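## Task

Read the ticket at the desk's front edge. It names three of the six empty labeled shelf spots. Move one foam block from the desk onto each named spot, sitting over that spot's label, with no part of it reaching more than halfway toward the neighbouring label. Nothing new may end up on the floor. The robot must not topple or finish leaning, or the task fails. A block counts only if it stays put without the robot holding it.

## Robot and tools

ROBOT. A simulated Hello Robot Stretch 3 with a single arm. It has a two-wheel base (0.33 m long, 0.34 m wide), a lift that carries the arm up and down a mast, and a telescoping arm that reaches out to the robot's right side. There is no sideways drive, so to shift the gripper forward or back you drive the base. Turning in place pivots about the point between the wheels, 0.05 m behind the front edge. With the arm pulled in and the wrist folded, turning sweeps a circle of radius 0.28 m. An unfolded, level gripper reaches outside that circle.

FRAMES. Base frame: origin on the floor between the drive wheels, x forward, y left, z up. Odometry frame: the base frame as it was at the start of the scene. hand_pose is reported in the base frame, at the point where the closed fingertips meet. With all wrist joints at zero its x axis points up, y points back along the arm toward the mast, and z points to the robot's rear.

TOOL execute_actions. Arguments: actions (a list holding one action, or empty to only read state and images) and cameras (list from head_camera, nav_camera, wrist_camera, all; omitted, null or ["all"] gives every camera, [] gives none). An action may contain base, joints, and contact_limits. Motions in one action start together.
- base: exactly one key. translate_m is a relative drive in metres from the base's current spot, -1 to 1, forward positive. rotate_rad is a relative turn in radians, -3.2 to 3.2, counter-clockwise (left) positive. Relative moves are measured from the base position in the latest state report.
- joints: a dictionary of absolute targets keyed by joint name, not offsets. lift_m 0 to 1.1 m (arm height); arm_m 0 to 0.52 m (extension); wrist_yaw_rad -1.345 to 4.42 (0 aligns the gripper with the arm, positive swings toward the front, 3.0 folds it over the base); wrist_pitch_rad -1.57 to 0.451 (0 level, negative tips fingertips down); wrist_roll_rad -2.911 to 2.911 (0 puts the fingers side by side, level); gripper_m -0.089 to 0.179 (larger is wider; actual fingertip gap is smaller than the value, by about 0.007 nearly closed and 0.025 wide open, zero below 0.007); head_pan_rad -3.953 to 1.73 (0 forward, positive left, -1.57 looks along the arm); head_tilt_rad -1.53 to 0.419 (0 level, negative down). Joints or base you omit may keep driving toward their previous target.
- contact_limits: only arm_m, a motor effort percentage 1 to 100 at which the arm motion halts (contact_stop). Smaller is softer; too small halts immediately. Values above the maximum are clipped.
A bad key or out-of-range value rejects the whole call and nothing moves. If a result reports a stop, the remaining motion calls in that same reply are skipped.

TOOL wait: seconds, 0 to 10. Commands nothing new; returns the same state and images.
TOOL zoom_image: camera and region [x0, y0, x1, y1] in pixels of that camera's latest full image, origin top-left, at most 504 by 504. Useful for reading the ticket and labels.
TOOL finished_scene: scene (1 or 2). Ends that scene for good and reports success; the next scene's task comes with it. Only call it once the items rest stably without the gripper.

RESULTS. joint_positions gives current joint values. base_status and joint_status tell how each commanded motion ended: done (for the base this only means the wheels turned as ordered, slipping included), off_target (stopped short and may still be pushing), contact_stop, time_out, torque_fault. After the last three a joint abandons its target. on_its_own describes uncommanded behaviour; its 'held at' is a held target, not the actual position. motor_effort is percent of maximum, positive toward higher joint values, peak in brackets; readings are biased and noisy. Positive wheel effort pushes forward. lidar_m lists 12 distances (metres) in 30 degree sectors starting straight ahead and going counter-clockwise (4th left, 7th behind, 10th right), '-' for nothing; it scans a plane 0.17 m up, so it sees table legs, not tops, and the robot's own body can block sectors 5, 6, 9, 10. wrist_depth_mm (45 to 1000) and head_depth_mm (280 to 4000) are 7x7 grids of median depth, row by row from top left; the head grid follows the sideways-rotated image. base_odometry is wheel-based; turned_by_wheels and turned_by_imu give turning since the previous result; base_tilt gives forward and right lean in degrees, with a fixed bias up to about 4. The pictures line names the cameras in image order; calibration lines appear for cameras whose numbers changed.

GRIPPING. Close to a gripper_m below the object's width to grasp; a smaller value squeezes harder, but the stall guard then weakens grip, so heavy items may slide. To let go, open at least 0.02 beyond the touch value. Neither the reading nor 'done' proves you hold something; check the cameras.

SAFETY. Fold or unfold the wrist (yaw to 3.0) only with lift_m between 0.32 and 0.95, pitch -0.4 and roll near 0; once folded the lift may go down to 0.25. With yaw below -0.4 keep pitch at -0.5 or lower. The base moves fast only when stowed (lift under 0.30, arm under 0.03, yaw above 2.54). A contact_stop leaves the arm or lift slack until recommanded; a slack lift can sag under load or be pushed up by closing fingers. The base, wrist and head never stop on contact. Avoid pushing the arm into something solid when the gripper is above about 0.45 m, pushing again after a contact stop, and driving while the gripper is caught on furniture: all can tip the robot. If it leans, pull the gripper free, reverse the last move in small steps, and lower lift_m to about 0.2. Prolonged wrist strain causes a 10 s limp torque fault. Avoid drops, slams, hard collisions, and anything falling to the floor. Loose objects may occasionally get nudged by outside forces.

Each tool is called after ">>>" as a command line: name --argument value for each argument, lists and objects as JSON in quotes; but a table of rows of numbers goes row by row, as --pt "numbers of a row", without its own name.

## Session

>>> execute_actions --actions '[{"joints":{"head_tilt_rad":-0.5}}]'

Scene clock: 0.87 s.
base_odometry: x=+0.000 y=+0.000 heading=+0.000 (m, m, rad; odometry frame)
turned_by_wheels: +0.000 (rad since the last result)
turned_by_imu: +0.000 (rad since the last result)
base_tilt: forward=-0.4 right=-1.7 (deg)
lidar_m: 2.75 2.95 2.66 1.69 1.52 1.53 1.36 0.86 1.13 1.86 2.23 2.24
head_depth_mm: 2246 2374 2524 2635 2098 1663 1367 / 2401 2607 2787 2826 2094 1658 1379 / 2593 2789 3086 2857 2093 1672 1385 / 2892 3130 3291 2849 2095 1655 1376 / 3258 3518 3186 2903 2106 1657 1380 / 3312 3493 3700 2847 2104 1673 1389 / 3059 3286 3447 2878 2099 1667 1375
base_status: not commanded
joint_positions: lift_m=+0.357 arm_m=+0.000 wrist_yaw_rad=+2.866 wrist_pitch_rad=-0.366 wrist_roll_rad=-0.002 gripper_m=+0.037 head_pan_rad=+0.017 head_tilt_rad=-0.493
joint_status: all done
motor_effort: left_wheel=+0(0) right_wheel=+0(0) lift_m=+22(22) arm_m=+0(0) wrist_yaw_rad=+0(0) wrist_pitch_rad=+7(7) wrist_roll_rad=+0(0) gripper_m=+0(0) head_pan_rad=+0(1) head_tilt_rad=-1(21) (%)
hand_pose: x=+0.0415 y=+0.0766 z=+0.3814 quat_wxyz=(+0.223, +0.705, +0.033, +0.672) (m; base frame)
wrist_depth_mm: - - - - - - - / - - - - - - - / - - - - - - - / 937 925 923 926 928 935 938 / 755 - 772 743 775 747 755 / 622 - - 630 - 620 633 / 536 - 534 539 539 543 533
pictures: head_camera (sideways: a quarter turn clockwise sets it upright), nav_camera (sideways: a quarter turn counterclockwise sets it upright), wrist_camera
camera_calibration (this result's frames):
head_camera: T_world_to_cam=[[-0.46238, 0.0271911, -0.886265, 1.17714], [0.0293972, 0.99945, 0.0153266, -0.0202206], [0.886194, -0.018967, -0.462925, 0.55051], [0, 0, 0, 1]] pos_world=[0.0570222, -0.00135674, 1.29841]
nav_camera: T_world_to_cam=[[0.506685, -0.00274459, 0.862127, -1.0836], [0.0132503, -0.999852, -0.0109704, 0.0615105], [0.86203, 0.016982, -0.506574, 0.610627], [0, 0, 0, 1]] pos_world=[0.0218476, 0.0481577, 1.2442]
wrist_camera: T_world_to_cam=[[0.960471, -0.278292, 0.00699214, -0.0210779], [-0.143471, -0.516375, -0.844259, 0.396915], [0.238561, 0.809883, -0.53589, 0.29601], [0, 0, 0, 1]] pos_world=[0.00657408, -0.0406423, 0.493875]
Images, in order (width x height): head_camera 896x504, nav_camera 672x504, wrist_camera 644x364.

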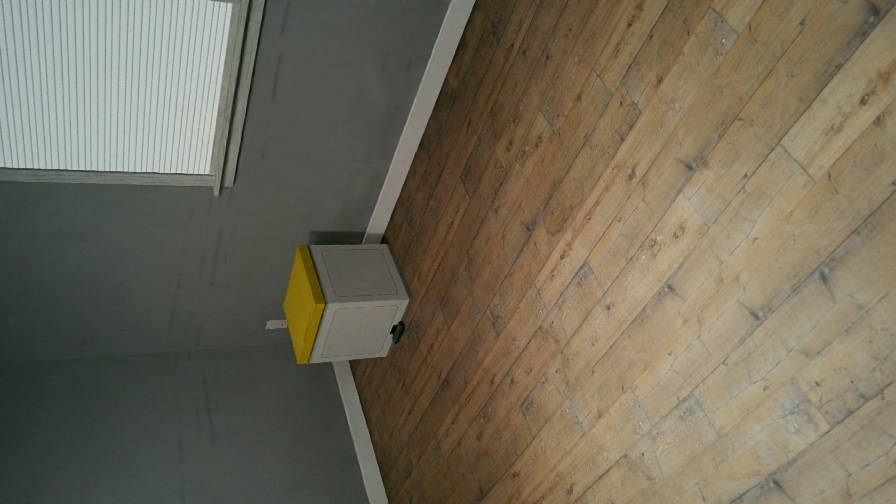

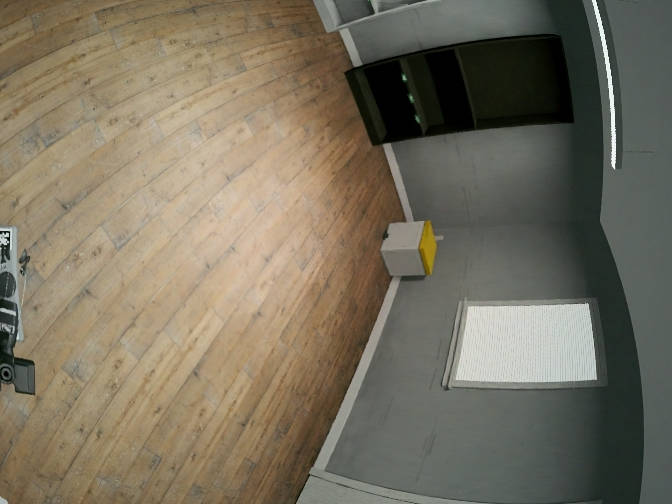

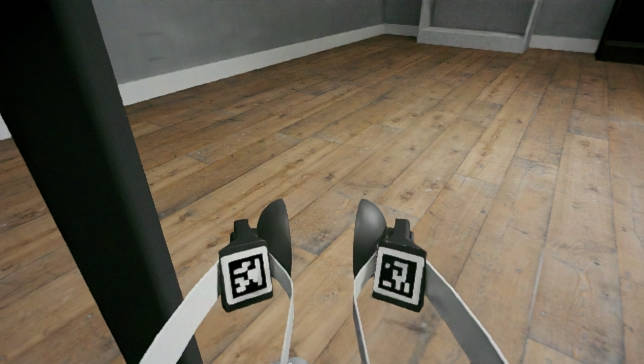

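>>> execute_actions --actions '[{"base":{"rotate_rad":-0.88},"joints":{"head_pan_rad":-1.57,"head_tilt_rad":-0.7,"lift_m":0.45}}]'

Scene clock: 5.60 s.
base_odometry: x=+0.000 y=+0.000 heading=-0.880 (m, m, rad; odometry frame)
turned_by_wheels: -0.880 (rad since the last result)
turned_by_imu: -0.867 (rad since the last result)
base_tilt: forward=-0.5 right=-1.6 (deg)
lidar_m: 2.23 2.34 2.94 2.95 2.17 1.58 1.52 1.58 1.03 0.87 1.13 2.14
head_depth_mm: 1309 999 1667 1887 1683 1411 1228 / 1313 1001 1671 1873 1683 1427 1228 / 1314 1002 1347 1244 1676 1422 1226 / 1305 1005 1342 1215 1597 1423 1224 / 1293 1007 814 1828 1642 1422 1226 / 1297 1009 773 1852 1678 1427 1233 / 1280 1012 748 1717 1581 1397 1227
base_status: done
joint_positions: lift_m=+0.450 arm_m=+0.000 wrist_yaw_rad=+2.866 wrist_pitch_rad=-0.367 wrist_roll_rad=-0.002 gripper_m=+0.037 head_pan_rad=-1.563 head_tilt_rad=-0.691
joint_status: all done
motor_effort: left_wheel=+3(7) right_wheel=-5(8) lift_m=+25(28) arm_m=-1(1) wrist_yaw_rad=+0(0) wrist_pitch_rad=+8(8) wrist_roll_rad=+0(0) gripper_m=+0(0) head_pan_rad=-4(42) head_tilt_rad=-3(15) (%)
hand_pose: x=+0.0415 y=+0.0765 z=+0.4740 quat_wxyz=(+0.224, +0.705, +0.033, +0.672) (m; base frame)
wrist_depth_mm: - - - - - - - / - - - - - - - / - - - - - - - / - - - - - - - / 899 - 936 878 908 890 871 / 755 - - 732 - 744 731 / 636 - 637 637 636 634 635
pictures: head_camera (sideways: a quarter turn clockwise sets it upright), nav_camera (sideways: a quarter turn counterclockwise sets it upright), wrist_camera
camera_calibration (this result's frames):
head_camera: T_world_to_cam=[[0.030106, 0.627409, -0.778108, 1.03311], [0.999158, -0.0406021, 0.00592015, -0.0138872], [-0.0278785, -0.777631, -0.628103, 0.770988], [0, 0, 0, 1]] pos_world=[0.00426658, -0.0492046, 1.28822]
nav_camera: T_world_to_cam=[[-0.00610765, -0.666313, 0.745647, -0.928616], [-0.999948, -0.00206393, -0.010035, 0.0664705], [0.0082254, -0.745669, -0.666265, 0.823585], [0, 0, 0, 1]] pos_world=[0.054021, -0.0044894, 1.24181]
wrist_camera: T_world_to_cam=[[0.960472, -0.278287, 0.00699714, -0.0217299], [-0.143649, -0.517002, -0.843845, 0.474888], [0.238449, 0.809485, -0.536541, 0.346046], [0, 0, 0, 1]] pos_world=[0.00657371, -0.0406481, 0.586552]
Images, in order (width x height): head_camera 896x504, nav_camera 672x504, wrist_camera 644x364.

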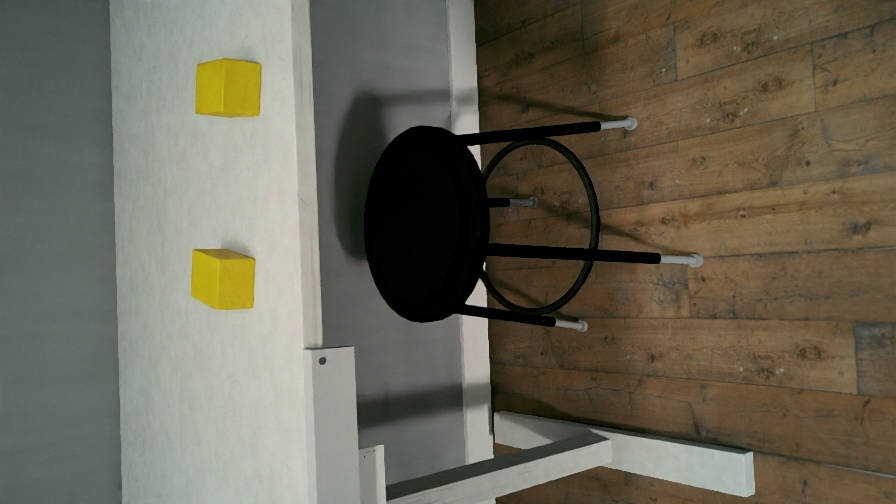

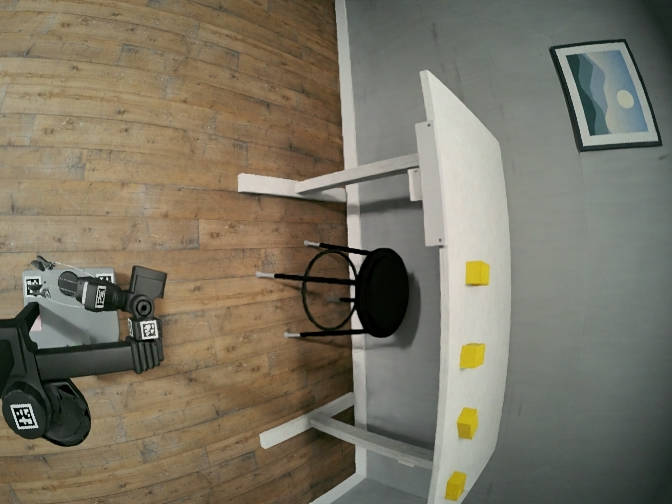

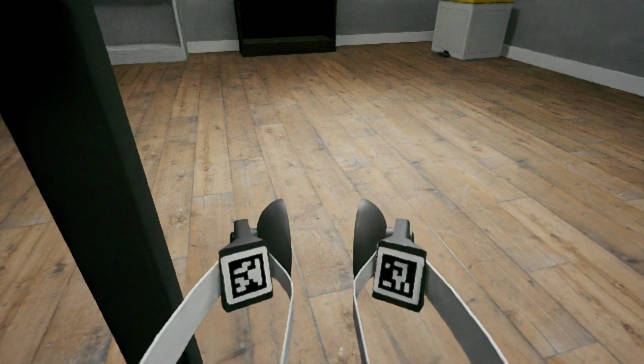

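>>> execute_actions --actions '[{"base":{"translate_m":0.28},"joints":{"lift_m":0.665,"arm_m":0.38,"wrist_pitch_rad":0.16,"wrist_yaw_rad":0.1,"gripper_m":0.17,"head_pan_rad":1.65,"head_tilt_rad":-0.25}}]' --cameras '["wrist_camera","head_camera"]'

Scene clock: 15.90 s.
base_odometry: x=+0.178 y=-0.216 heading=-0.880 (m, m, rad; odometry frame)
turned_by_wheels: +0.000 (rad since the last result)
turned_by_imu: +0.003 (rad since the last result)
base_tilt: forward=-0.3 right=-1.5 (deg)
lidar_m: 1.95 2.05 2.78 2.95 2.56 1.87 1.80 1.54 0.91 1.07 1.57 2.02
head_depth_mm: 2886 3042 3156 3313 3094 2191 1687 / 2885 2980 3120 3184 3126 2189 1695 / 2896 2982 3122 3296 3121 2217 1700 / 2871 3016 3117 3344 3108 2194 1706 / 2926 3059 3202 3311 3175 2229 1717 / 2941 3037 3096 3210 3147 2216 1711 / 2974 3044 3153 3307 3111 2243 1719
base_status: done
joint_positions: lift_m=+0.665 arm_m=+0.380 wrist_yaw_rad=+0.101 wrist_pitch_rad=+0.137 wrist_roll_rad=-0.002 gripper_m=+0.170 head_pan_rad=+1.643 head_tilt_rad=-0.260
joint_status: all done
motor_effort: left_wheel=+2(5) right_wheel=-3(5) lift_m=+25(23) arm_m=+5(5) wrist_yaw_rad=-1(4) wrist_pitch_rad=+11(12) wrist_roll_rad=+0(0) gripper_m=+0(99) head_pan_rad=+4(43) head_tilt_rad=+4(23) (%)
hand_pose: x=+0.0046 y=-0.7804 z=+0.8147 quat_wxyz=(+0.703, -0.013, -0.706, +0.084) (m; base frame)
wrist_depth_mm: 185 109 172 172 92 89 87 / 305 270 273 273 92 90 88 / 948 913 449 420 93 91 89 / 954 930 912 883 854 828 807 / 961 924 921 877 855 851 797 / - 947 910 875 842 841 812 / - 922 915 905 871 837 547
pictures: head_camera (sideways: a quarter turn clockwise sets it upright), wrist_camera
camera_calibration (this result's frames):
head_camera: T_world_to_cam=[[-0.0172757, -0.246474, -0.968996, 1.28241], [-0.999202, -0.0306476, 0.0256098, -0.0273398], [-0.0360095, 0.968665, -0.245747, 0.273502], [0, 0, 0, 1]] pos_world=[0.00468525, 0.0503118, 1.31057]
wrist_camera: T_world_to_cam=[[-0.995698, -0.0926058, 0.00311148, -0.0701053], [-0.00880915, 0.061181, -0.998088, 0.890312], [0.0922384, -0.993821, -0.0617336, -0.562165], [0, 0, 0, 1]] pos_world=[-0.0101077, -0.619654, 0.854123]
Images, in order (width x height): head_camera 896x504, wrist_camera 644x364.

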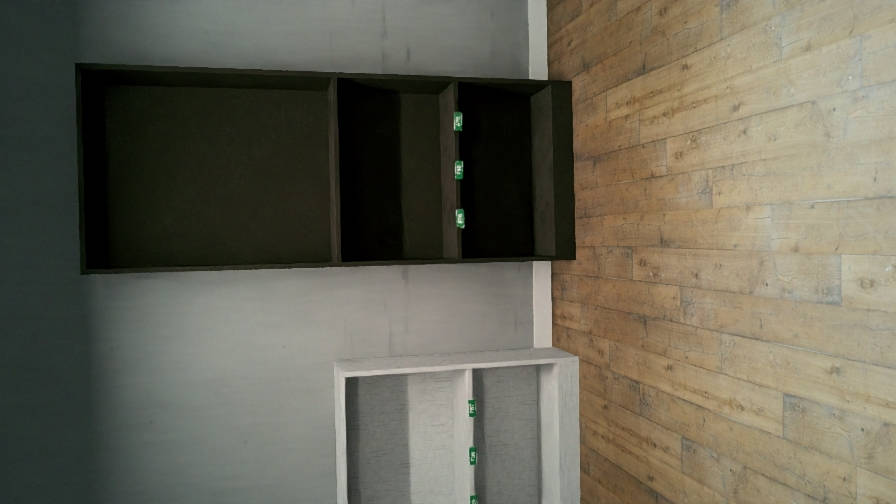

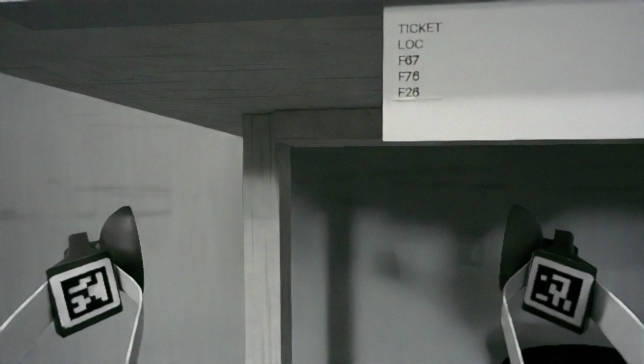

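>>> zoom_image --camera "head_camera" --region '[420,100,510,240]'

>>> zoom_image --camera "head_camera" --region '[420,384,510,504]'

>>> execute_actions --actions '[{"base":{"translate_m":-0.1},"joints":{"arm_m":0.22,"wrist_pitch_rad":-0.29,"wrist_yaw_rad":0,"head_pan_rad":-1.57,"head_tilt_rad":-0.5}}]' --cameras '[]'

>>> execute_actions --actions '[{"base":{"translate_m":-0.16},"joints":{"lift_m":0.95}}]' --cameras '["wrist_camera","head_camera"]'

Region (420, 100, 510, 240) of head_camera's 896x504 image, scaled by 3.600, with more detail than that image has; it fills the left 324 columns of this view, and the rest is white.

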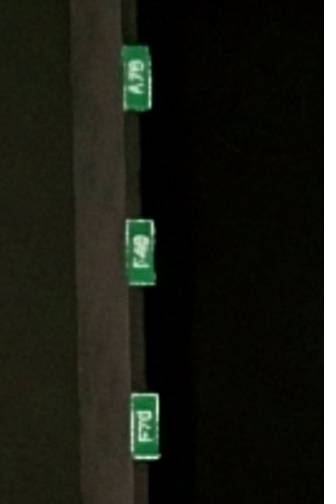

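Region (420, 384, 510, 504) of head_camera's 896x504 image, scaled by 4.200, with more detail than that image has; it fills the left 378 columns of this view, and the rest is white.

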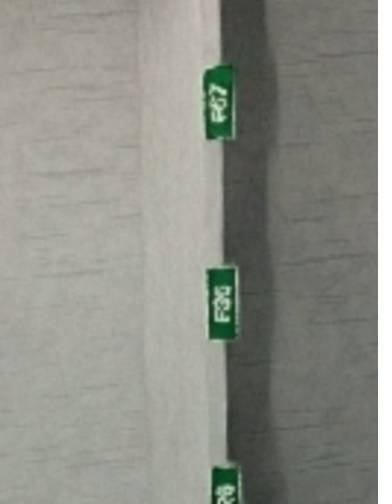

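Scene clock: 25.17 s.
base_odometry: x=+0.115 y=-0.139 heading=-0.880 (m, m, rad; odometry frame)
turned_by_wheels: +0.000 (rad since the last result)
turned_by_imu: +0.001 (rad since the last result)
base_tilt: forward=-0.4 right=-1.4 (deg)
lidar_m: 2.05 2.15 2.83 2.96 2.42 1.77 1.70 1.77 1.48 0.89 1.57 2.12
head_depth_mm: 1308 1409 1158 888 1278 1619 1361 / 1295 1401 1159 869 1186 1652 - / 1291 1400 1167 842 1282 1720 - / 1293 1381 1179 802 1815 1713 1343 / 1291 1374 1188 777 1812 1679 1376 / 1278 1380 1195 770 1303 1513 1351 / 1253 1363 1195 814 1801 1673 1388
base_status: done
joint_positions: lift_m=+0.665 arm_m=+0.220 wrist_yaw_rad=+0.001 wrist_pitch_rad=-0.306 wrist_roll_rad=-0.002 gripper_m=+0.170 head_pan_rad=-1.563 head_tilt_rad=-0.494
joint_status: all done
motor_effort: left_wheel=+2(2) right_wheel=-3(11) lift_m=+25(25) arm_m=-5(4) wrist_yaw_rad=-1(5) wrist_pitch_rad=+7(10) wrist_roll_rad=+0(0) gripper_m=+0(0) head_pan_rad=-4(43) head_tilt_rad=-4(16) (%)
hand_pose: x=-0.0212 y=-0.6024 z=+0.7033 quat_wxyz=(+0.700, +0.109, -0.698, -0.108) (m; base frame)
wrist_depth_mm: 943 901 921 920 931 924 922 / - - - - - - - / - - - - - - - / - - - - 566 530 - / - - - - - - - / - - - - - - - / 882 916 890 895 884 888 887
pictures: none
No camera images: the call's "cameras" was empty. Leave "cameras" out to get every camera's image.

Scene clock: 28.60 s.
base_odometry: x=+0.013 y=-0.015 heading=-0.879 (m, m, rad; odometry frame)
turned_by_wheels: +0.000 (rad since the last result)
turned_by_imu: +0.001 (rad since the last result)
base_tilt: forward=-0.4 right=-1.5 (deg)
lidar_m: 2.21 2.32 2.92 2.96 2.20 1.60 1.55 1.59 1.04 0.86 1.13 2.14
head_depth_mm: 1310 1415 1169 - 1863 1663 1371 / 1294 1405 1264 - 1866 1564 1371 / 1293 1397 1276 - - 1669 1371 / 1283 1381 1178 - - 1621 1341 / 1281 1383 1186 830 1795 1608 1389 / 1274 1379 1189 769 1791 1663 1390 / 1260 1363 1194 771 1282 1456 1343
base_status: done
joint_positions: lift_m=+0.950 arm_m=+0.220 wrist_yaw_rad=+0.001 wrist_pitch_rad=-0.306 wrist_roll_rad=-0.002 gripper_m=+0.170 head_pan_rad=-1.563 head_tilt_rad=-0.494
joint_status: all done
motor_effort: left_wheel=+2(2) right_wheel=-3(9) lift_m=+25(33) arm_m=-5(5) wrist_yaw_rad=-1(1) wrist_pitch_rad=+8(8) wrist_roll_rad=+0(0) gripper_m=+0(0) head_pan_rad=-4(4) head_tilt_rad=-1(3) (%)
hand_pose: x=-0.0212 y=-0.6024 z=+0.9882 quat_wxyz=(+0.700, +0.109, -0.698, -0.108) (m; base frame)
wrist_depth_mm: 933 926 920 916 932 905 916 / 956 722 710 718 711 707 716 / 427 429 429 386 432 370 400 / 307 308 308 309 308 307 306 / 286 281 299 857 860 - - / - 806 - 739 727 - - / - - - 939 - - -
pictures: head_camera (sideways: a quarter turn clockwise sets it upright), wrist_camera
camera_calibration (this result's frames):
head_camera: T_world_to_cam=[[0.0313523, 0.46267, -0.885976, 1.17375], [0.999145, -0.0384121, 0.0152977, -0.0260984], [-0.0269544, -0.885698, -0.463479, 0.5568], [0, 0, 0, 1]] pos_world=[0.00428443, -0.0509057, 1.29838]
wrist_camera: T_world_to_cam=[[-0.999963, 0.00547295, 0.0065959, -0.0242972], [-0.00311954, 0.484383, -0.874851, 1.1856], [-0.00798295, -0.874839, -0.484348, 0.115064], [0, 0, 0, 1]] pos_world=[-0.0196793, -0.473489, 1.09311]
Images, in order (width x height): head_camera 896x504, wrist_camera 644x364.

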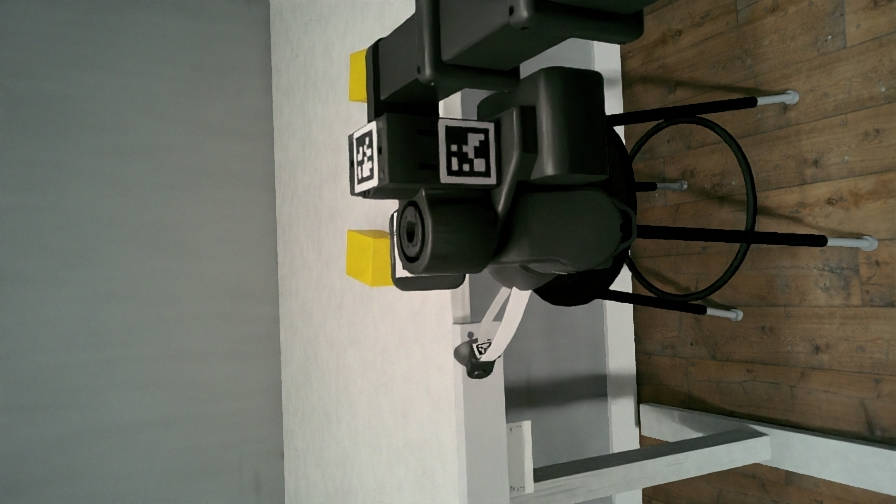

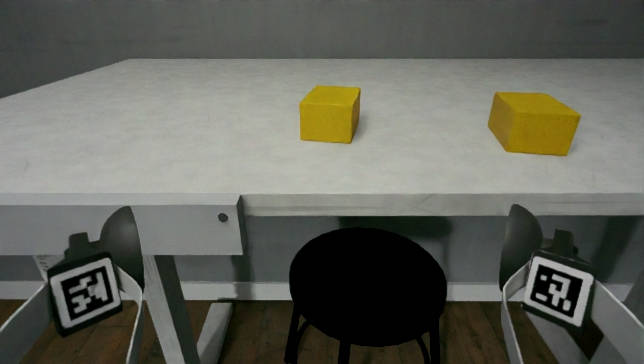

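>>> execute_actions --actions '[{"joints":{"arm_m":0.505,"lift_m":0.932,"wrist_yaw_rad":-0.06}}]' --cameras '["wrist_camera"]'

>>> execute_actions --actions '[{"joints":{"gripper_m":0.025}}]' --cameras '["wrist_camera"]'

Scene clock: 36.07 s.
base_odometry: x=+0.013 y=-0.015 heading=-0.879 (m, m, rad; odometry frame)
turned_by_wheels: +0.000 (rad since the last result)
turned_by_imu: +0.002 (rad since the last result)
base_tilt: forward=-0.7 right=-1.5 (deg)
lidar_m: 2.21 2.31 2.93 2.95 2.19 1.60 1.54 1.59 1.04 0.86 1.12 2.13
head_depth_mm: 1309 1414 1163 - - 1603 1363 / 1293 1392 1370 1718 1785 1566 1371 / 1298 1386 - 893 1191 1648 1382 / 1286 1392 1397 825 1239 1618 1338 / 1277 1378 1185 810 1784 1605 1387 / 1274 1377 1190 768 1807 1675 1380 / 1268 1370 1202 771 1275 1458 1346
base_status: not commanded
joint_positions: lift_m=+0.932 arm_m=+0.505 wrist_yaw_rad=-0.059 wrist_pitch_rad=-0.307 wrist_roll_rad=-0.002 gripper_m=+0.170 head_pan_rad=-1.563 head_tilt_rad=-0.494
joint_status: all done
motor_effort: left_wheel=+2(2) right_wheel=-3(3) lift_m=+18(24) arm_m=+5(7) wrist_yaw_rad=+0(3) wrist_pitch_rad=+8(8) wrist_roll_rad=+0(0) gripper_m=+0(1) head_pan_rad=-3(4) head_tilt_rad=-2(3) (%)
hand_pose: x=-0.0354 y=-0.8862 z=+0.9706 quat_wxyz=(+0.696, +0.088, -0.701, -0.129) (m; base frame)
wrist_depth_mm: 652 653 663 681 688 701 714 / 613 614 625 616 614 618 614 / 373 374 373 374 373 372 375 / 268 269 269 174 270 269 269 / 213 219 148 135 209 220 209 / - 169 123 117 171 171 177 / 141 145 137 127 145 145 141
pictures: wrist_camera
camera_calibration (this result's frames):
wrist_camera: T_world_to_cam=[[-0.997837, 0.0654101, 0.00659747, 0.0163526], [0.0259358, 0.483882, -0.874749, 1.30809], [-0.0604098, -0.872685, -0.484532, -0.141672], [0, 0, 0, 1]] pos_world=[-0.0261674, -0.757666, 1.0755]
Images, in order (width x height): wrist_camera 644x364.

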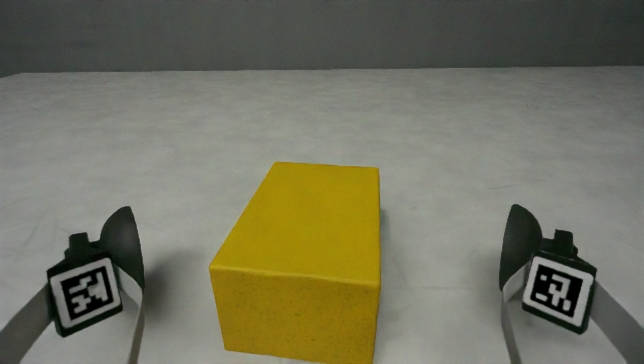

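Scene clock: 38.00 s.
base_odometry: x=+0.013 y=-0.015 heading=-0.879 (m, m, rad; odometry frame)
turned_by_wheels: +0.000 (rad since the last result)
turned_by_imu: +0.000 (rad since the last result)
base_tilt: forward=-0.4 right=-1.5 (deg)
lidar_m: 2.21 2.31 2.93 2.95 2.19 1.60 1.54 1.60 1.04 0.86 1.12 2.14
head_depth_mm: 1310 1396 1154 - - 1607 1371 / 1299 1398 1379 1707 1789 1553 1375 / 1287 1400 - 893 1192 1667 1373 / 1285 1390 - 826 1234 1616 1350 / 1280 1370 1188 809 1800 1611 1383 / 1278 1373 1196 769 1790 1685 1383 / 1267 1375 1189 773 1281 1446 1354
base_status: not commanded
joint_positions: lift_m=+0.932 arm_m=+0.505 wrist_yaw_rad=-0.059 wrist_pitch_rad=-0.307 wrist_roll_rad=-0.002 gripper_m=+0.026 head_pan_rad=-1.563 head_tilt_rad=-0.494
joint_status: all done
motor_effort: left_wheel=+2(2) right_wheel=-3(3) lift_m=+17(18) arm_m=+5(5) wrist_yaw_rad=-1(1) wrist_pitch_rad=+8(8) wrist_roll_rad=+0(0) gripper_m=-24(100) head_pan_rad=-4(4) head_tilt_rad=-2(2) (%)
hand_pose: x=-0.0354 y=-0.8862 z=+0.9706 quat_wxyz=(+0.696, +0.088, -0.701, -0.129) (m; base frame)
wrist_depth_mm: 654 666 677 677 694 706 703 / 615 619 621 615 623 627 617 / 376 374 376 376 376 376 376 / 268 269 268 173 268 270 269 / 209 210 142 136 142 209 209 / 171 171 124 122 120 172 171 / 145 145 141 134 141 145 145
pictures: wrist_camera
camera_calibration (this result's frames):
wrist_camera: T_world_to_cam=[[-0.997836, 0.0654156, 0.00659619, 0.0163577], [0.0259392, 0.483877, -0.874752, 1.30809], [-0.0604141, -0.872688, -0.484526, -0.141682], [0, 0, 0, 1]] pos_world=[-0.0261681, -0.757668, 1.0755]
Images, in order (width x height): wrist_camera 644x364.

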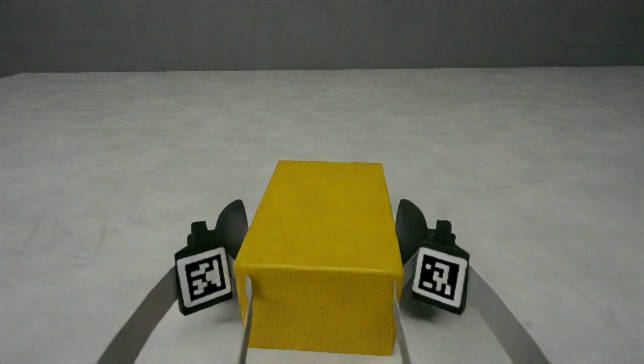

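>>> execute_actions --actions '[{"joints":{"lift_m":0.96,"arm_m":0.2}}]' --cameras '[]'

>>> execute_actions --actions '[{"base":{"rotate_rad":1.46},"joints":{"arm_m":0,"lift_m":0.65,"wrist_yaw_rad":2.6}}]' --cameras '[]'

>>> execute_actions --actions '[{"base":{"translate_m":0.38},"joints":{"lift_m":0.29}}]' --cameras '[]'

>>> execute_actions --actions '[{"base":{"translate_m":1}}]' --cameras '[]'

>>> execute_actions --actions '[{"base":{"translate_m":1}}]' --cameras '[]'

>>> execute_actions --actions '[{"base":{"rotate_rad":1.69},"joints":{"lift_m":0.58,"wrist_yaw_rad":0,"head_tilt_rad":-0.85}}]'

Scene clock: 53.20 s.
base_odometry: x=+0.013 y=-0.015 heading=-0.879 (m, m, rad; odometry frame)
turned_by_wheels: +0.000 (rad since the last result)
turned_by_imu: +0.002 (rad since the last result)
base_tilt: forward=-0.4 right=-1.4 (deg)
lidar_m: 2.21 2.32 2.93 2.96 2.19 1.60 1.54 1.60 1.04 0.86 1.13 2.13
head_depth_mm: 1307 1409 1158 - 1865 1655 1361 / 1299 1417 1266 - - 1561 1377 / 1302 1392 1262 - - 1674 1379 / 1289 1387 1181 - - 1609 1351 / 1286 1382 1184 811 1791 1617 1385 / 1276 1372 1187 767 1798 1675 1385 / 1274 1371 1201 773 1285 1455 1346
base_status: not commanded
joint_positions: lift_m=+0.960 arm_m=+0.200 wrist_yaw_rad=-0.059 wrist_pitch_rad=-0.310 wrist_roll_rad=-0.002 gripper_m=+0.026 head_pan_rad=-1.563 head_tilt_rad=-0.494
joint_status: all done
motor_effort: left_wheel=+2(2) right_wheel=-3(3) lift_m=+26(23) arm_m=-5(4) wrist_yaw_rad=-1(1) wrist_pitch_rad=+9(9) wrist_roll_rad=+0(0) gripper_m=-24(24) head_pan_rad=-4(4) head_tilt_rad=-1(2) (%)
hand_pose: x=-0.0354 y=-0.5816 z=+0.9974 quat_wxyz=(+0.696, +0.089, -0.700, -0.130) (m; base frame)
wrist_depth_mm: 907 928 926 928 946 943 - / 936 742 744 738 741 740 743 / 451 449 451 453 450 392 436 / 326 324 325 191 327 333 346 / 296 301 146 139 147 - - / - 819 124 122 120 - - / - 962 - 131 - - -
pictures: none
No camera images: the call's "cameras" was empty. Leave "cameras" out to get every camera's image.

Scene clock: 56.87 s.
base_odometry: x=+0.013 y=-0.015 heading=+0.580 (m, m, rad; odometry frame)
turned_by_wheels: +1.460 (rad since the last result)
turned_by_imu: +1.442 (rad since the last result)
base_tilt: forward=-0.6 right=-1.5 (deg)
lidar_m: 2.97 2.49 1.66 1.54 1.56 1.37 0.86 1.12 1.94 2.21 2.26 2.85
head_depth_mm: 2036 2212 2424 2569 2102 1659 1368 / 2008 2159 2360 2570 2089 1654 1370 / 1953 2114 2301 2503 2081 1661 1377 / 1916 2084 2247 2461 2105 1663 1380 / 1903 2059 2212 2430 2090 1671 1386 / 1858 2022 2174 2398 2097 1679 1380 / 1846 1983 2147 2343 2123 1679 1392
base_status: done
joint_positions: lift_m=+0.650 arm_m=+0.001 wrist_yaw_rad=+2.598 wrist_pitch_rad=-0.311 wrist_roll_rad=-0.002 gripper_m=+0.026 head_pan_rad=-1.563 head_tilt_rad=-0.494
joint_status: all done
motor_effort: left_wheel=-3(6) right_wheel=+5(10) lift_m=+18(25) arm_m=-5(3) wrist_yaw_rad=+2(4) wrist_pitch_rad=+10(10) wrist_roll_rad=+0(0) gripper_m=-24(24) head_pan_rad=-4(4) head_tilt_rad=-3(2) (%)
hand_pose: x=+0.1012 y=+0.0568 z=+0.6877 quat_wxyz=(+0.293, +0.701, -0.082, +0.644) (m; base frame)
wrist_depth_mm: - - - - - - - / - - - - - - - / - - - - - - - / - - - 191 - - - / - - 147 139 147 - - / - - 124 122 120 - - / 887 864 844 131 863 880 889
pictures: none
No camera images: the call's "cameras" was empty. Leave "cameras" out to get every camera's image.

Scene clock: 61.40 s.
base_odometry: x=+0.330 y=+0.193 heading=+0.580 (m, m, rad; odometry frame)
turned_by_wheels: +0.000 (rad since the last result)
turned_by_imu: +0.003 (rad since the last result)
base_tilt: forward=-0.5 right=-1.6 (deg)
lidar_m: 2.59 2.55 1.71 1.59 1.61 1.70 1.52 1.48 2.34 2.17 2.22 2.61
head_depth_mm: 1986 2162 2347 2568 2067 1654 1376 / 1931 2118 2319 2446 2086 1657 1378 / 1923 2077 2256 2480 2084 1676 1380 / 1888 2013 2229 2415 2115 1661 1370 / 1845 2002 2147 2373 2090 1670 1376 / 1842 2000 2171 2354 2123 1671 1382 / 1829 1959 2122 2309 2108 1675 1387
base_status: done
joint_positions: lift_m=+0.290 arm_m=+0.001 wrist_yaw_rad=+2.598 wrist_pitch_rad=-0.311 wrist_roll_rad=-0.002 gripper_m=+0.026 head_pan_rad=-1.563 head_tilt_rad=-0.494
joint_status: all done
motor_effort: left_wheel=-3(10) right_wheel=+4(12) lift_m=+18(20) arm_m=-5(5) wrist_yaw_rad=+1(2) wrist_pitch_rad=+10(10) wrist_roll_rad=+0(0) gripper_m=-24(23) head_pan_rad=-4(4) head_tilt_rad=-3(3) (%)
hand_pose: x=+0.1011 y=+0.0569 z=+0.3275 quat_wxyz=(+0.293, +0.701, -0.081, +0.644) (m; base frame)
wrist_depth_mm: - - - - - - - / - - - - - - - / - - - - - - - / 894 903 893 192 909 903 893 / 697 708 147 139 147 693 702 / 582 577 124 122 120 582 579 / 494 491 471 131 481 488 490
pictures: none
No camera images: the call's "cameras" was empty. Leave "cameras" out to get every camera's image.

Scene clock: 66.50 s.
base_odometry: x=+1.167 y=+0.741 heading=+0.580 (m, m, rad; odometry frame)
turned_by_wheels: +0.000 (rad since the last result)
turned_by_imu: +0.006 (rad since the last result)
base_tilt: forward=-0.3 right=-1.5 (deg)
lidar_m: 1.58 1.63 1.82 1.70 1.72 2.18 2.45 2.93 2.23 2.08 1.88 1.78
head_depth_mm: 1888 2051 2217 2427 2068 1661 1369 / 1829 1988 2181 2397 2077 1654 1374 / 1818 1967 2151 2364 2087 1660 1382 / 1787 1963 2117 2337 2101 1659 1384 / 1771 1902 2081 2274 2133 1661 1380 / 1747 1898 2056 2265 2099 1674 1370 / 1715 1857 2001 2198 2112 1681 1374
base_status: done
joint_positions: lift_m=+0.290 arm_m=+0.001 wrist_yaw_rad=+2.598 wrist_pitch_rad=-0.311 wrist_roll_rad=-0.002 gripper_m=+0.026 head_pan_rad=-1.563 head_tilt_rad=-0.494
joint_status: not commanded
motor_effort: left_wheel=-3(8) right_wheel=+5(12) lift_m=+18(18) arm_m=-5(5) wrist_yaw_rad=+2(2) wrist_pitch_rad=+10(10) wrist_roll_rad=+0(0) gripper_m=-24(24) head_pan_rad=-4(3) head_tilt_rad=-3(3) (%)
hand_pose: x=+0.1010 y=+0.0569 z=+0.3275 quat_wxyz=(+0.293, +0.701, -0.081, +0.645) (m; base frame)
wrist_depth_mm: - - - - - - - / - - - - - - - / - - - - - - - / 890 898 890 192 904 884 894 / 711 707 147 138 148 691 704 / 584 574 124 121 120 584 578 / 493 495 470 130 471 490 493
pictures: none
No camera images: the call's "cameras" was empty. Leave "cameras" out to get every camera's image.

Scene clock: 71.50 s.
base_odometry: x=+2.003 y=+1.289 heading=+0.580 (m, m, rad; odometry frame)
turned_by_wheels: +0.000 (rad since the last result)
turned_by_imu: +0.006 (rad since the last result)
base_tilt: forward=-0.4 right=-1.5 (deg)
lidar_m: 0.59 0.59 0.79 1.80 1.83 2.33 3.44 3.13 2.11 1.51 1.43 0.90
head_depth_mm: 1779 1940 2082 2291 2077 1661 1371 / 1756 1885 2067 2283 2075 1678 1380 / 1734 1845 2047 2205 2069 1645 1378 / 1694 1826 2004 2197 2083 1654 1376 / 1682 1815 1961 2080 1847 1659 1376 / 1657 1781 1945 1864 1741 1666 1385 / 1632 1757 1903 1968 1730 1682 1386
base_status: done
joint_positions: lift_m=+0.290 arm_m=+0.001 wrist_yaw_rad=+2.598 wrist_pitch_rad=-0.311 wrist_roll_rad=-0.002 gripper_m=+0.026 head_pan_rad=-1.563 head_tilt_rad=-0.494
joint_status: not commanded
motor_effort: left_wheel=-4(8) right_wheel=+5(12) lift_m=+18(18) arm_m=-5(5) wrist_yaw_rad=+2(1) wrist_pitch_rad=+10(10) wrist_roll_rad=+0(0) gripper_m=-24(24) head_pan_rad=-3(4) head_tilt_rad=-3(2) (%)
hand_pose: x=+0.1010 y=+0.0569 z=+0.3275 quat_wxyz=(+0.293, +0.701, -0.081, +0.645) (m; base frame)
wrist_depth_mm: - - - - 815 767 649 / - - - - 886 813 517 / - - - - 949 845 561 / 895 905 893 191 907 831 624 / 699 706 147 138 147 693 545 / 573 579 124 122 120 578 508 / 486 492 474 130 479 490 490
pictures: none
No camera images: the call's "cameras" was empty. Leave "cameras" out to get every camera's image.

Scene clock: 75.13 s.
base_odometry: x=+2.003 y=+1.289 heading=+2.270 (m, m, rad; odometry frame)
turned_by_wheels: +1.690 (rad since the last result)
turned_by_imu: +1.668 (rad since the last result)
base_tilt: forward=-0.5 right=-1.6 (deg)
lidar_m: 1.80 1.88 2.60 3.28 2.76 2.03 1.50 0.90 0.88 0.59 0.79 1.21
head_depth_mm: 617 865 1011 1008 1365 1268 1187 / 620 859 1003 1004 1353 1278 1199 / 621 854 993 1005 1343 1266 1200 / 620 851 989 1008 1345 694 1148 / 621 845 963 959 1203 1283 1163 / 543 604 982 1230 1440 1312 1162 / 778 883 1028 1224 1443 1311 1165
base_status: done
joint_positions: lift_m=+0.580 arm_m=+0.001 wrist_yaw_rad=+0.002 wrist_pitch_rad=-0.312 wrist_roll_rad=-0.002 gripper_m=+0.026 head_pan_rad=-1.563 head_tilt_rad=-0.840
joint_status: all done
motor_effort: left_wheel=-2(10) right_wheel=+5(12) lift_m=+25(30) arm_m=-5(5) wrist_yaw_rad=-1(5) wrist_pitch_rad=+10(10) wrist_roll_rad=+0(0) gripper_m=-25(24) head_pan_rad=-4(4) head_tilt_rad=-4(22) (%)
hand_pose: x=-0.0211 y=-0.3821 z=+0.6170 quat_wxyz=(+0.700, +0.111, -0.697, -0.109) (m; base frame)
wrist_depth_mm: 587 583 364 538 544 539 534 / 615 617 425 573 570 570 575 / 656 667 447 515 515 521 523 / 688 713 390 192 390 396 380 / 677 784 147 139 147 720 709 / 673 825 124 122 120 764 772 / 680 807 777 130 676 695 700
pictures: head_camera (sideways: a quarter turn clockwise sets it upright), nav_camera (sideways: a quarter turn counterclockwise sets it upright), wrist_camera
camera_calibration (this result's frames):
head_camera: T_world_to_cam=[[0.0295055, 0.735529, -0.676851, 0.901151], [0.999147, -0.0412778, -0.00130121, -0.0044853], [-0.028896, -0.676235, -0.736119, 0.911487], [0, 0, 0, 1]] pos_world=[0.00423093, -0.0466281, 1.2809]
nav_camera: T_world_to_cam=[[-0.0055592, -0.769213, 0.638968, -0.789601], [-0.999959, -0.000311059, -0.00907438, 0.0652181], [0.00717889, -0.638992, -0.76918, 0.957436], [0, 0, 0, 1]] pos_world=[0.0539525, 0.0044428, 1.24156]
wrist_camera: T_world_to_cam=[[-0.999966, 0.00494566, 0.0066369, -0.0231655], [-0.00337286, 0.488775, -0.872404, 0.754334], [-0.00755856, -0.872396, -0.488741, 0.13162], [0, 0, 0, 1]] pos_world=[-0.0196256, -0.25376, 0.722565]
Images, in order (width x height): head_camera 896x504, nav_camera 672x504, wrist_camera 644x364.

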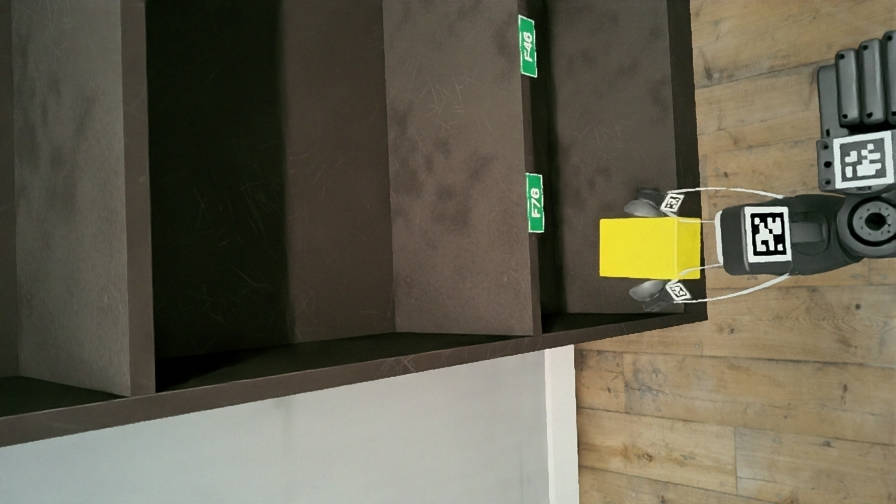

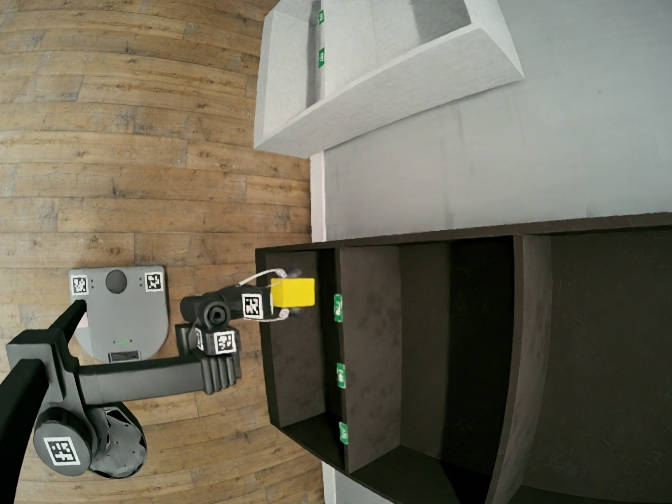

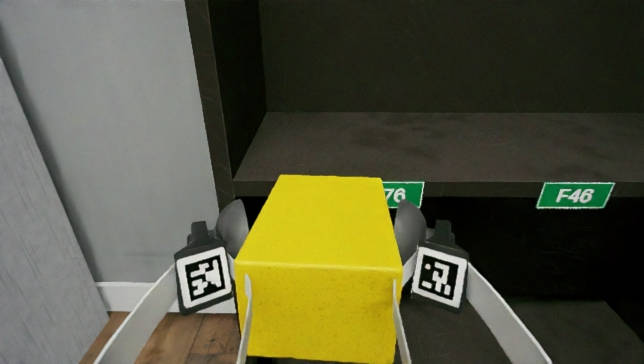

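>>> execute_actions --actions '[{"base":{"translate_m":-0.068},"joints":{"arm_m":0.29,"lift_m":0.565}}]' --cameras '[]'

>>> execute_actions --actions '[{"joints":{"lift_m":0.531}}]' --cameras '[]'

>>> execute_actions --actions '[{"joints":{"gripper_m":0.11}}]' --cameras '[]'

>>> execute_actions --actions '[{"joints":{"arm_m":0.08,"lift_m":0.54,"head_pan_rad":-0.6,"head_tilt_rad":-0.6}}]' --cameras '["wrist_camera","head_camera"]'

Scene clock: 87.83 s.
base_odometry: x=+2.047 y=+1.237 heading=+2.270 (m, m, rad; odometry frame)
turned_by_wheels: +0.000 (rad since the last result)
turned_by_imu: +0.001 (rad since the last result)
base_tilt: forward=-0.5 right=-1.5 (deg)
lidar_m: 1.87 1.95 2.70 3.44 2.66 1.96 1.43 0.85 0.87 0.60 0.61 0.84
head_depth_mm: 619 869 1008 1005 1358 1276 1162 / 618 863 1001 1008 1350 1271 - / 618 857 998 1028 1300 1260 1163 / 622 849 989 1045 1337 1271 1166 / 621 845 984 1006 1303 1260 1158 / 620 823 913 899 1380 1310 1161 / 566 583 955 1221 1449 1309 1161
base_status: done
joint_positions: lift_m=+0.565 arm_m=+0.290 wrist_yaw_rad=+0.001 wrist_pitch_rad=-0.312 wrist_roll_rad=-0.002 gripper_m=+0.026 head_pan_rad=-1.563 head_tilt_rad=-0.840
joint_status: all done
motor_effort: left_wheel=-3(8) right_wheel=+4(6) lift_m=+18(22) arm_m=+5(8) wrist_yaw_rad=-1(1) wrist_pitch_rad=+10(10) wrist_roll_rad=+0(0) gripper_m=-24(24) head_pan_rad=-3(4) head_tilt_rad=-3(4) (%)
hand_pose: x=-0.0212 y=-0.6711 z=+0.6024 quat_wxyz=(+0.700, +0.111, -0.697, -0.109) (m; base frame)
wrist_depth_mm: 221 278 281 282 281 281 279 / 221 292 302 300 299 301 299 / 220 313 324 324 320 323 322 / 221 302 337 193 338 335 334 / 220 265 147 139 147 266 266 / 211 217 124 122 120 218 218 / 184 184 177 131 179 184 185
pictures: none
No camera images: the call's "cameras" was empty. Leave "cameras" out to get every camera's image.

Scene clock: 88.93 s.
base_odometry: x=+2.047 y=+1.237 heading=+2.270 (m, m, rad; odometry frame)
turned_by_wheels: +0.000 (rad since the last result)
turned_by_imu: +0.000 (rad since the last result)
base_tilt: forward=-0.5 right=-1.4 (deg)
lidar_m: 1.87 1.95 2.69 3.44 2.66 1.96 1.44 0.85 0.87 0.60 0.61 0.84
head_depth_mm: 620 869 1014 1001 1354 1274 1162 / 619 860 1005 1000 1356 1273 - / 620 852 995 1006 - 1266 1156 / 620 848 990 1035 1306 1268 1163 / 620 846 984 1004 1299 1260 1166 / 621 826 910 897 1386 1307 1165 / 565 581 958 1219 1449 1306 1163
base_status: not commanded
joint_positions: lift_m=+0.531 arm_m=+0.290 wrist_yaw_rad=+0.001 wrist_pitch_rad=-0.312 wrist_roll_rad=-0.002 gripper_m=+0.026 head_pan_rad=-1.563 head_tilt_rad=-0.840
joint_status: all done
motor_effort: left_wheel=-3(3) right_wheel=+4(4) lift_m=+18(19) arm_m=+5(5) wrist_yaw_rad=-1(1) wrist_pitch_rad=+10(10) wrist_roll_rad=+0(0) gripper_m=-24(24) head_pan_rad=-3(3) head_tilt_rad=-5(4) (%)
hand_pose: x=-0.0212 y=-0.6711 z=+0.5684 quat_wxyz=(+0.700, +0.110, -0.697, -0.109) (m; base frame)
wrist_depth_mm: 220 278 283 281 281 280 281 / 221 292 300 297 302 302 300 / 220 315 323 322 323 321 324 / 221 268 268 173 269 268 270 / 201 209 142 135 142 209 210 / 172 172 124 122 120 172 172 / 146 146 142 135 141 146 146
pictures: none
No camera images: the call's "cameras" was empty. Leave "cameras" out to get every camera's image.

Scene clock: 90.27 s.
base_odometry: x=+2.047 y=+1.237 heading=+2.270 (m, m, rad; odometry frame)
turned_by_wheels: +0.000 (rad since the last result)
turned_by_imu: +0.000 (rad since the last result)
base_tilt: forward=-0.4 right=-1.4 (deg)
lidar_m: 1.87 1.95 2.69 3.27 2.66 1.96 1.43 0.85 0.86 0.60 0.61 0.84
head_depth_mm: 619 867 1021 1010 1352 1275 1160 / 619 859 1000 1005 1359 1269 - / 622 857 1003 1006 - 1261 1161 / 620 854 990 1031 1294 1264 1169 / 622 847 984 1002 1314 1272 1162 / 620 827 916 901 1375 1311 1164 / 565 580 958 1224 1439 1306 1163
base_status: not commanded
joint_positions: lift_m=+0.531 arm_m=+0.290 wrist_yaw_rad=+0.001 wrist_pitch_rad=-0.312 wrist_roll_rad=-0.002 gripper_m=+0.110 head_pan_rad=-1.563 head_tilt_rad=-0.840
joint_status: all done
motor_effort: left_wheel=-3(3) right_wheel=+4(4) lift_m=+18(18) arm_m=+5(5) wrist_yaw_rad=-1(0) wrist_pitch_rad=+10(10) wrist_roll_rad=+0(0) gripper_m=+0(96) head_pan_rad=-3(4) head_tilt_rad=-4(4) (%)
hand_pose: x=-0.0212 y=-0.6711 z=+0.5684 quat_wxyz=(+0.700, +0.110, -0.697, -0.109) (m; base frame)
wrist_depth_mm: 221 279 281 280 282 281 280 / 221 293 300 301 301 298 300 / 221 312 322 323 321 322 323 / 221 268 268 174 268 268 270 / 201 219 200 136 193 219 210 / 172 179 131 123 143 - 172 / 150 145 142 136 142 146 146
pictures: none
No camera images: the call's "cameras" was empty. Leave "cameras" out to get every camera's image.

Scene clock: 93.03 s.
base_odometry: x=+2.047 y=+1.237 heading=+2.270 (m, m, rad; odometry frame)
turned_by_wheels: +0.000 (rad since the last result)
turned_by_imu: +0.001 (rad since the last result)
base_tilt: forward=-0.4 right=-1.6 (deg)
lidar_m: 1.87 1.95 2.69 3.44 2.66 1.96 1.43 0.85 0.87 0.60 0.61 0.84
head_depth_mm: 922 942 1014 1143 1258 1391 1289 / 1007 923 918 1047 1233 1434 1274 / 1114 931 882 987 1115 1320 1282 / 1253 1124 1439 1405 1600 1453 1287 / 1415 1266 1640 1473 1704 1497 1292 / 1625 1420 1559 1757 1810 1514 1293 / 1693 1745 1974 2110 1855 1511 1298
base_status: not commanded
joint_positions: lift_m=+0.540 arm_m=+0.080 wrist_yaw_rad=+0.001 wrist_pitch_rad=-0.311 wrist_roll_rad=-0.002 gripper_m=+0.110 head_pan_rad=-0.607 head_tilt_rad=-0.606
joint_status: all done
motor_effort: left_wheel=-3(2) right_wheel=+4(4) lift_m=+25(29) arm_m=-5(5) wrist_yaw_rad=-1(1) wrist_pitch_rad=+10(10) wrist_roll_rad=+0(0) gripper_m=-1(0) head_pan_rad=+4(43) head_tilt_rad=+2(17) (%)
hand_pose: x=-0.0212 y=-0.4619 z=+0.5770 quat_wxyz=(+0.700, +0.110, -0.697, -0.109) (m; base frame)
wrist_depth_mm: 243 311 464 469 466 467 468 / 539 310 497 489 498 497 496 / 586 312 401 320 401 401 399 / 641 291 305 294 295 295 292 / 693 360 615 623 622 620 627 / 739 743 663 686 685 - 672 / 743 714 620 656 647 660 654
pictures: head_camera (sideways: a quarter turn clockwise sets it upright), wrist_camera
camera_calibration (this result's frames):
head_camera: T_world_to_cam=[[-0.438888, 0.347465, -0.828641, 1.10185], [0.608991, 0.793114, 0.0100171, -0.0168419], [0.660687, -0.500238, -0.559691, 0.677789], [0, 0, 0, 1]] pos_world=[0.0460396, -0.0304414, 1.29256]
wrist_camera: T_world_to_cam=[[-0.999962, 0.00557897, 0.0066369, -0.0223629], [-0.00306351, 0.488753, -0.872417, 0.758437], [-0.008111, -0.872404, -0.488718, 0.0424771], [0, 0, 0, 1]] pos_world=[-0.0196941, -0.333507, 0.682581]
Images, in order (width x height): head_camera 896x504, wrist_camera 644x364.

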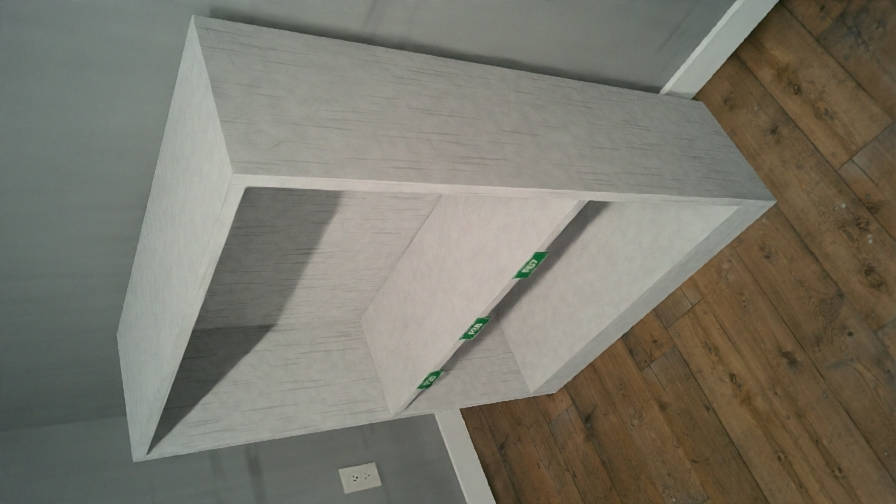

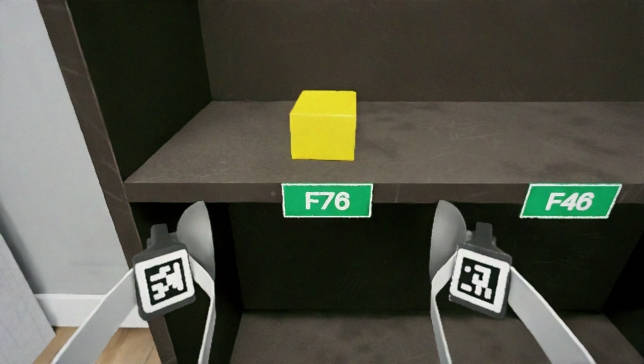

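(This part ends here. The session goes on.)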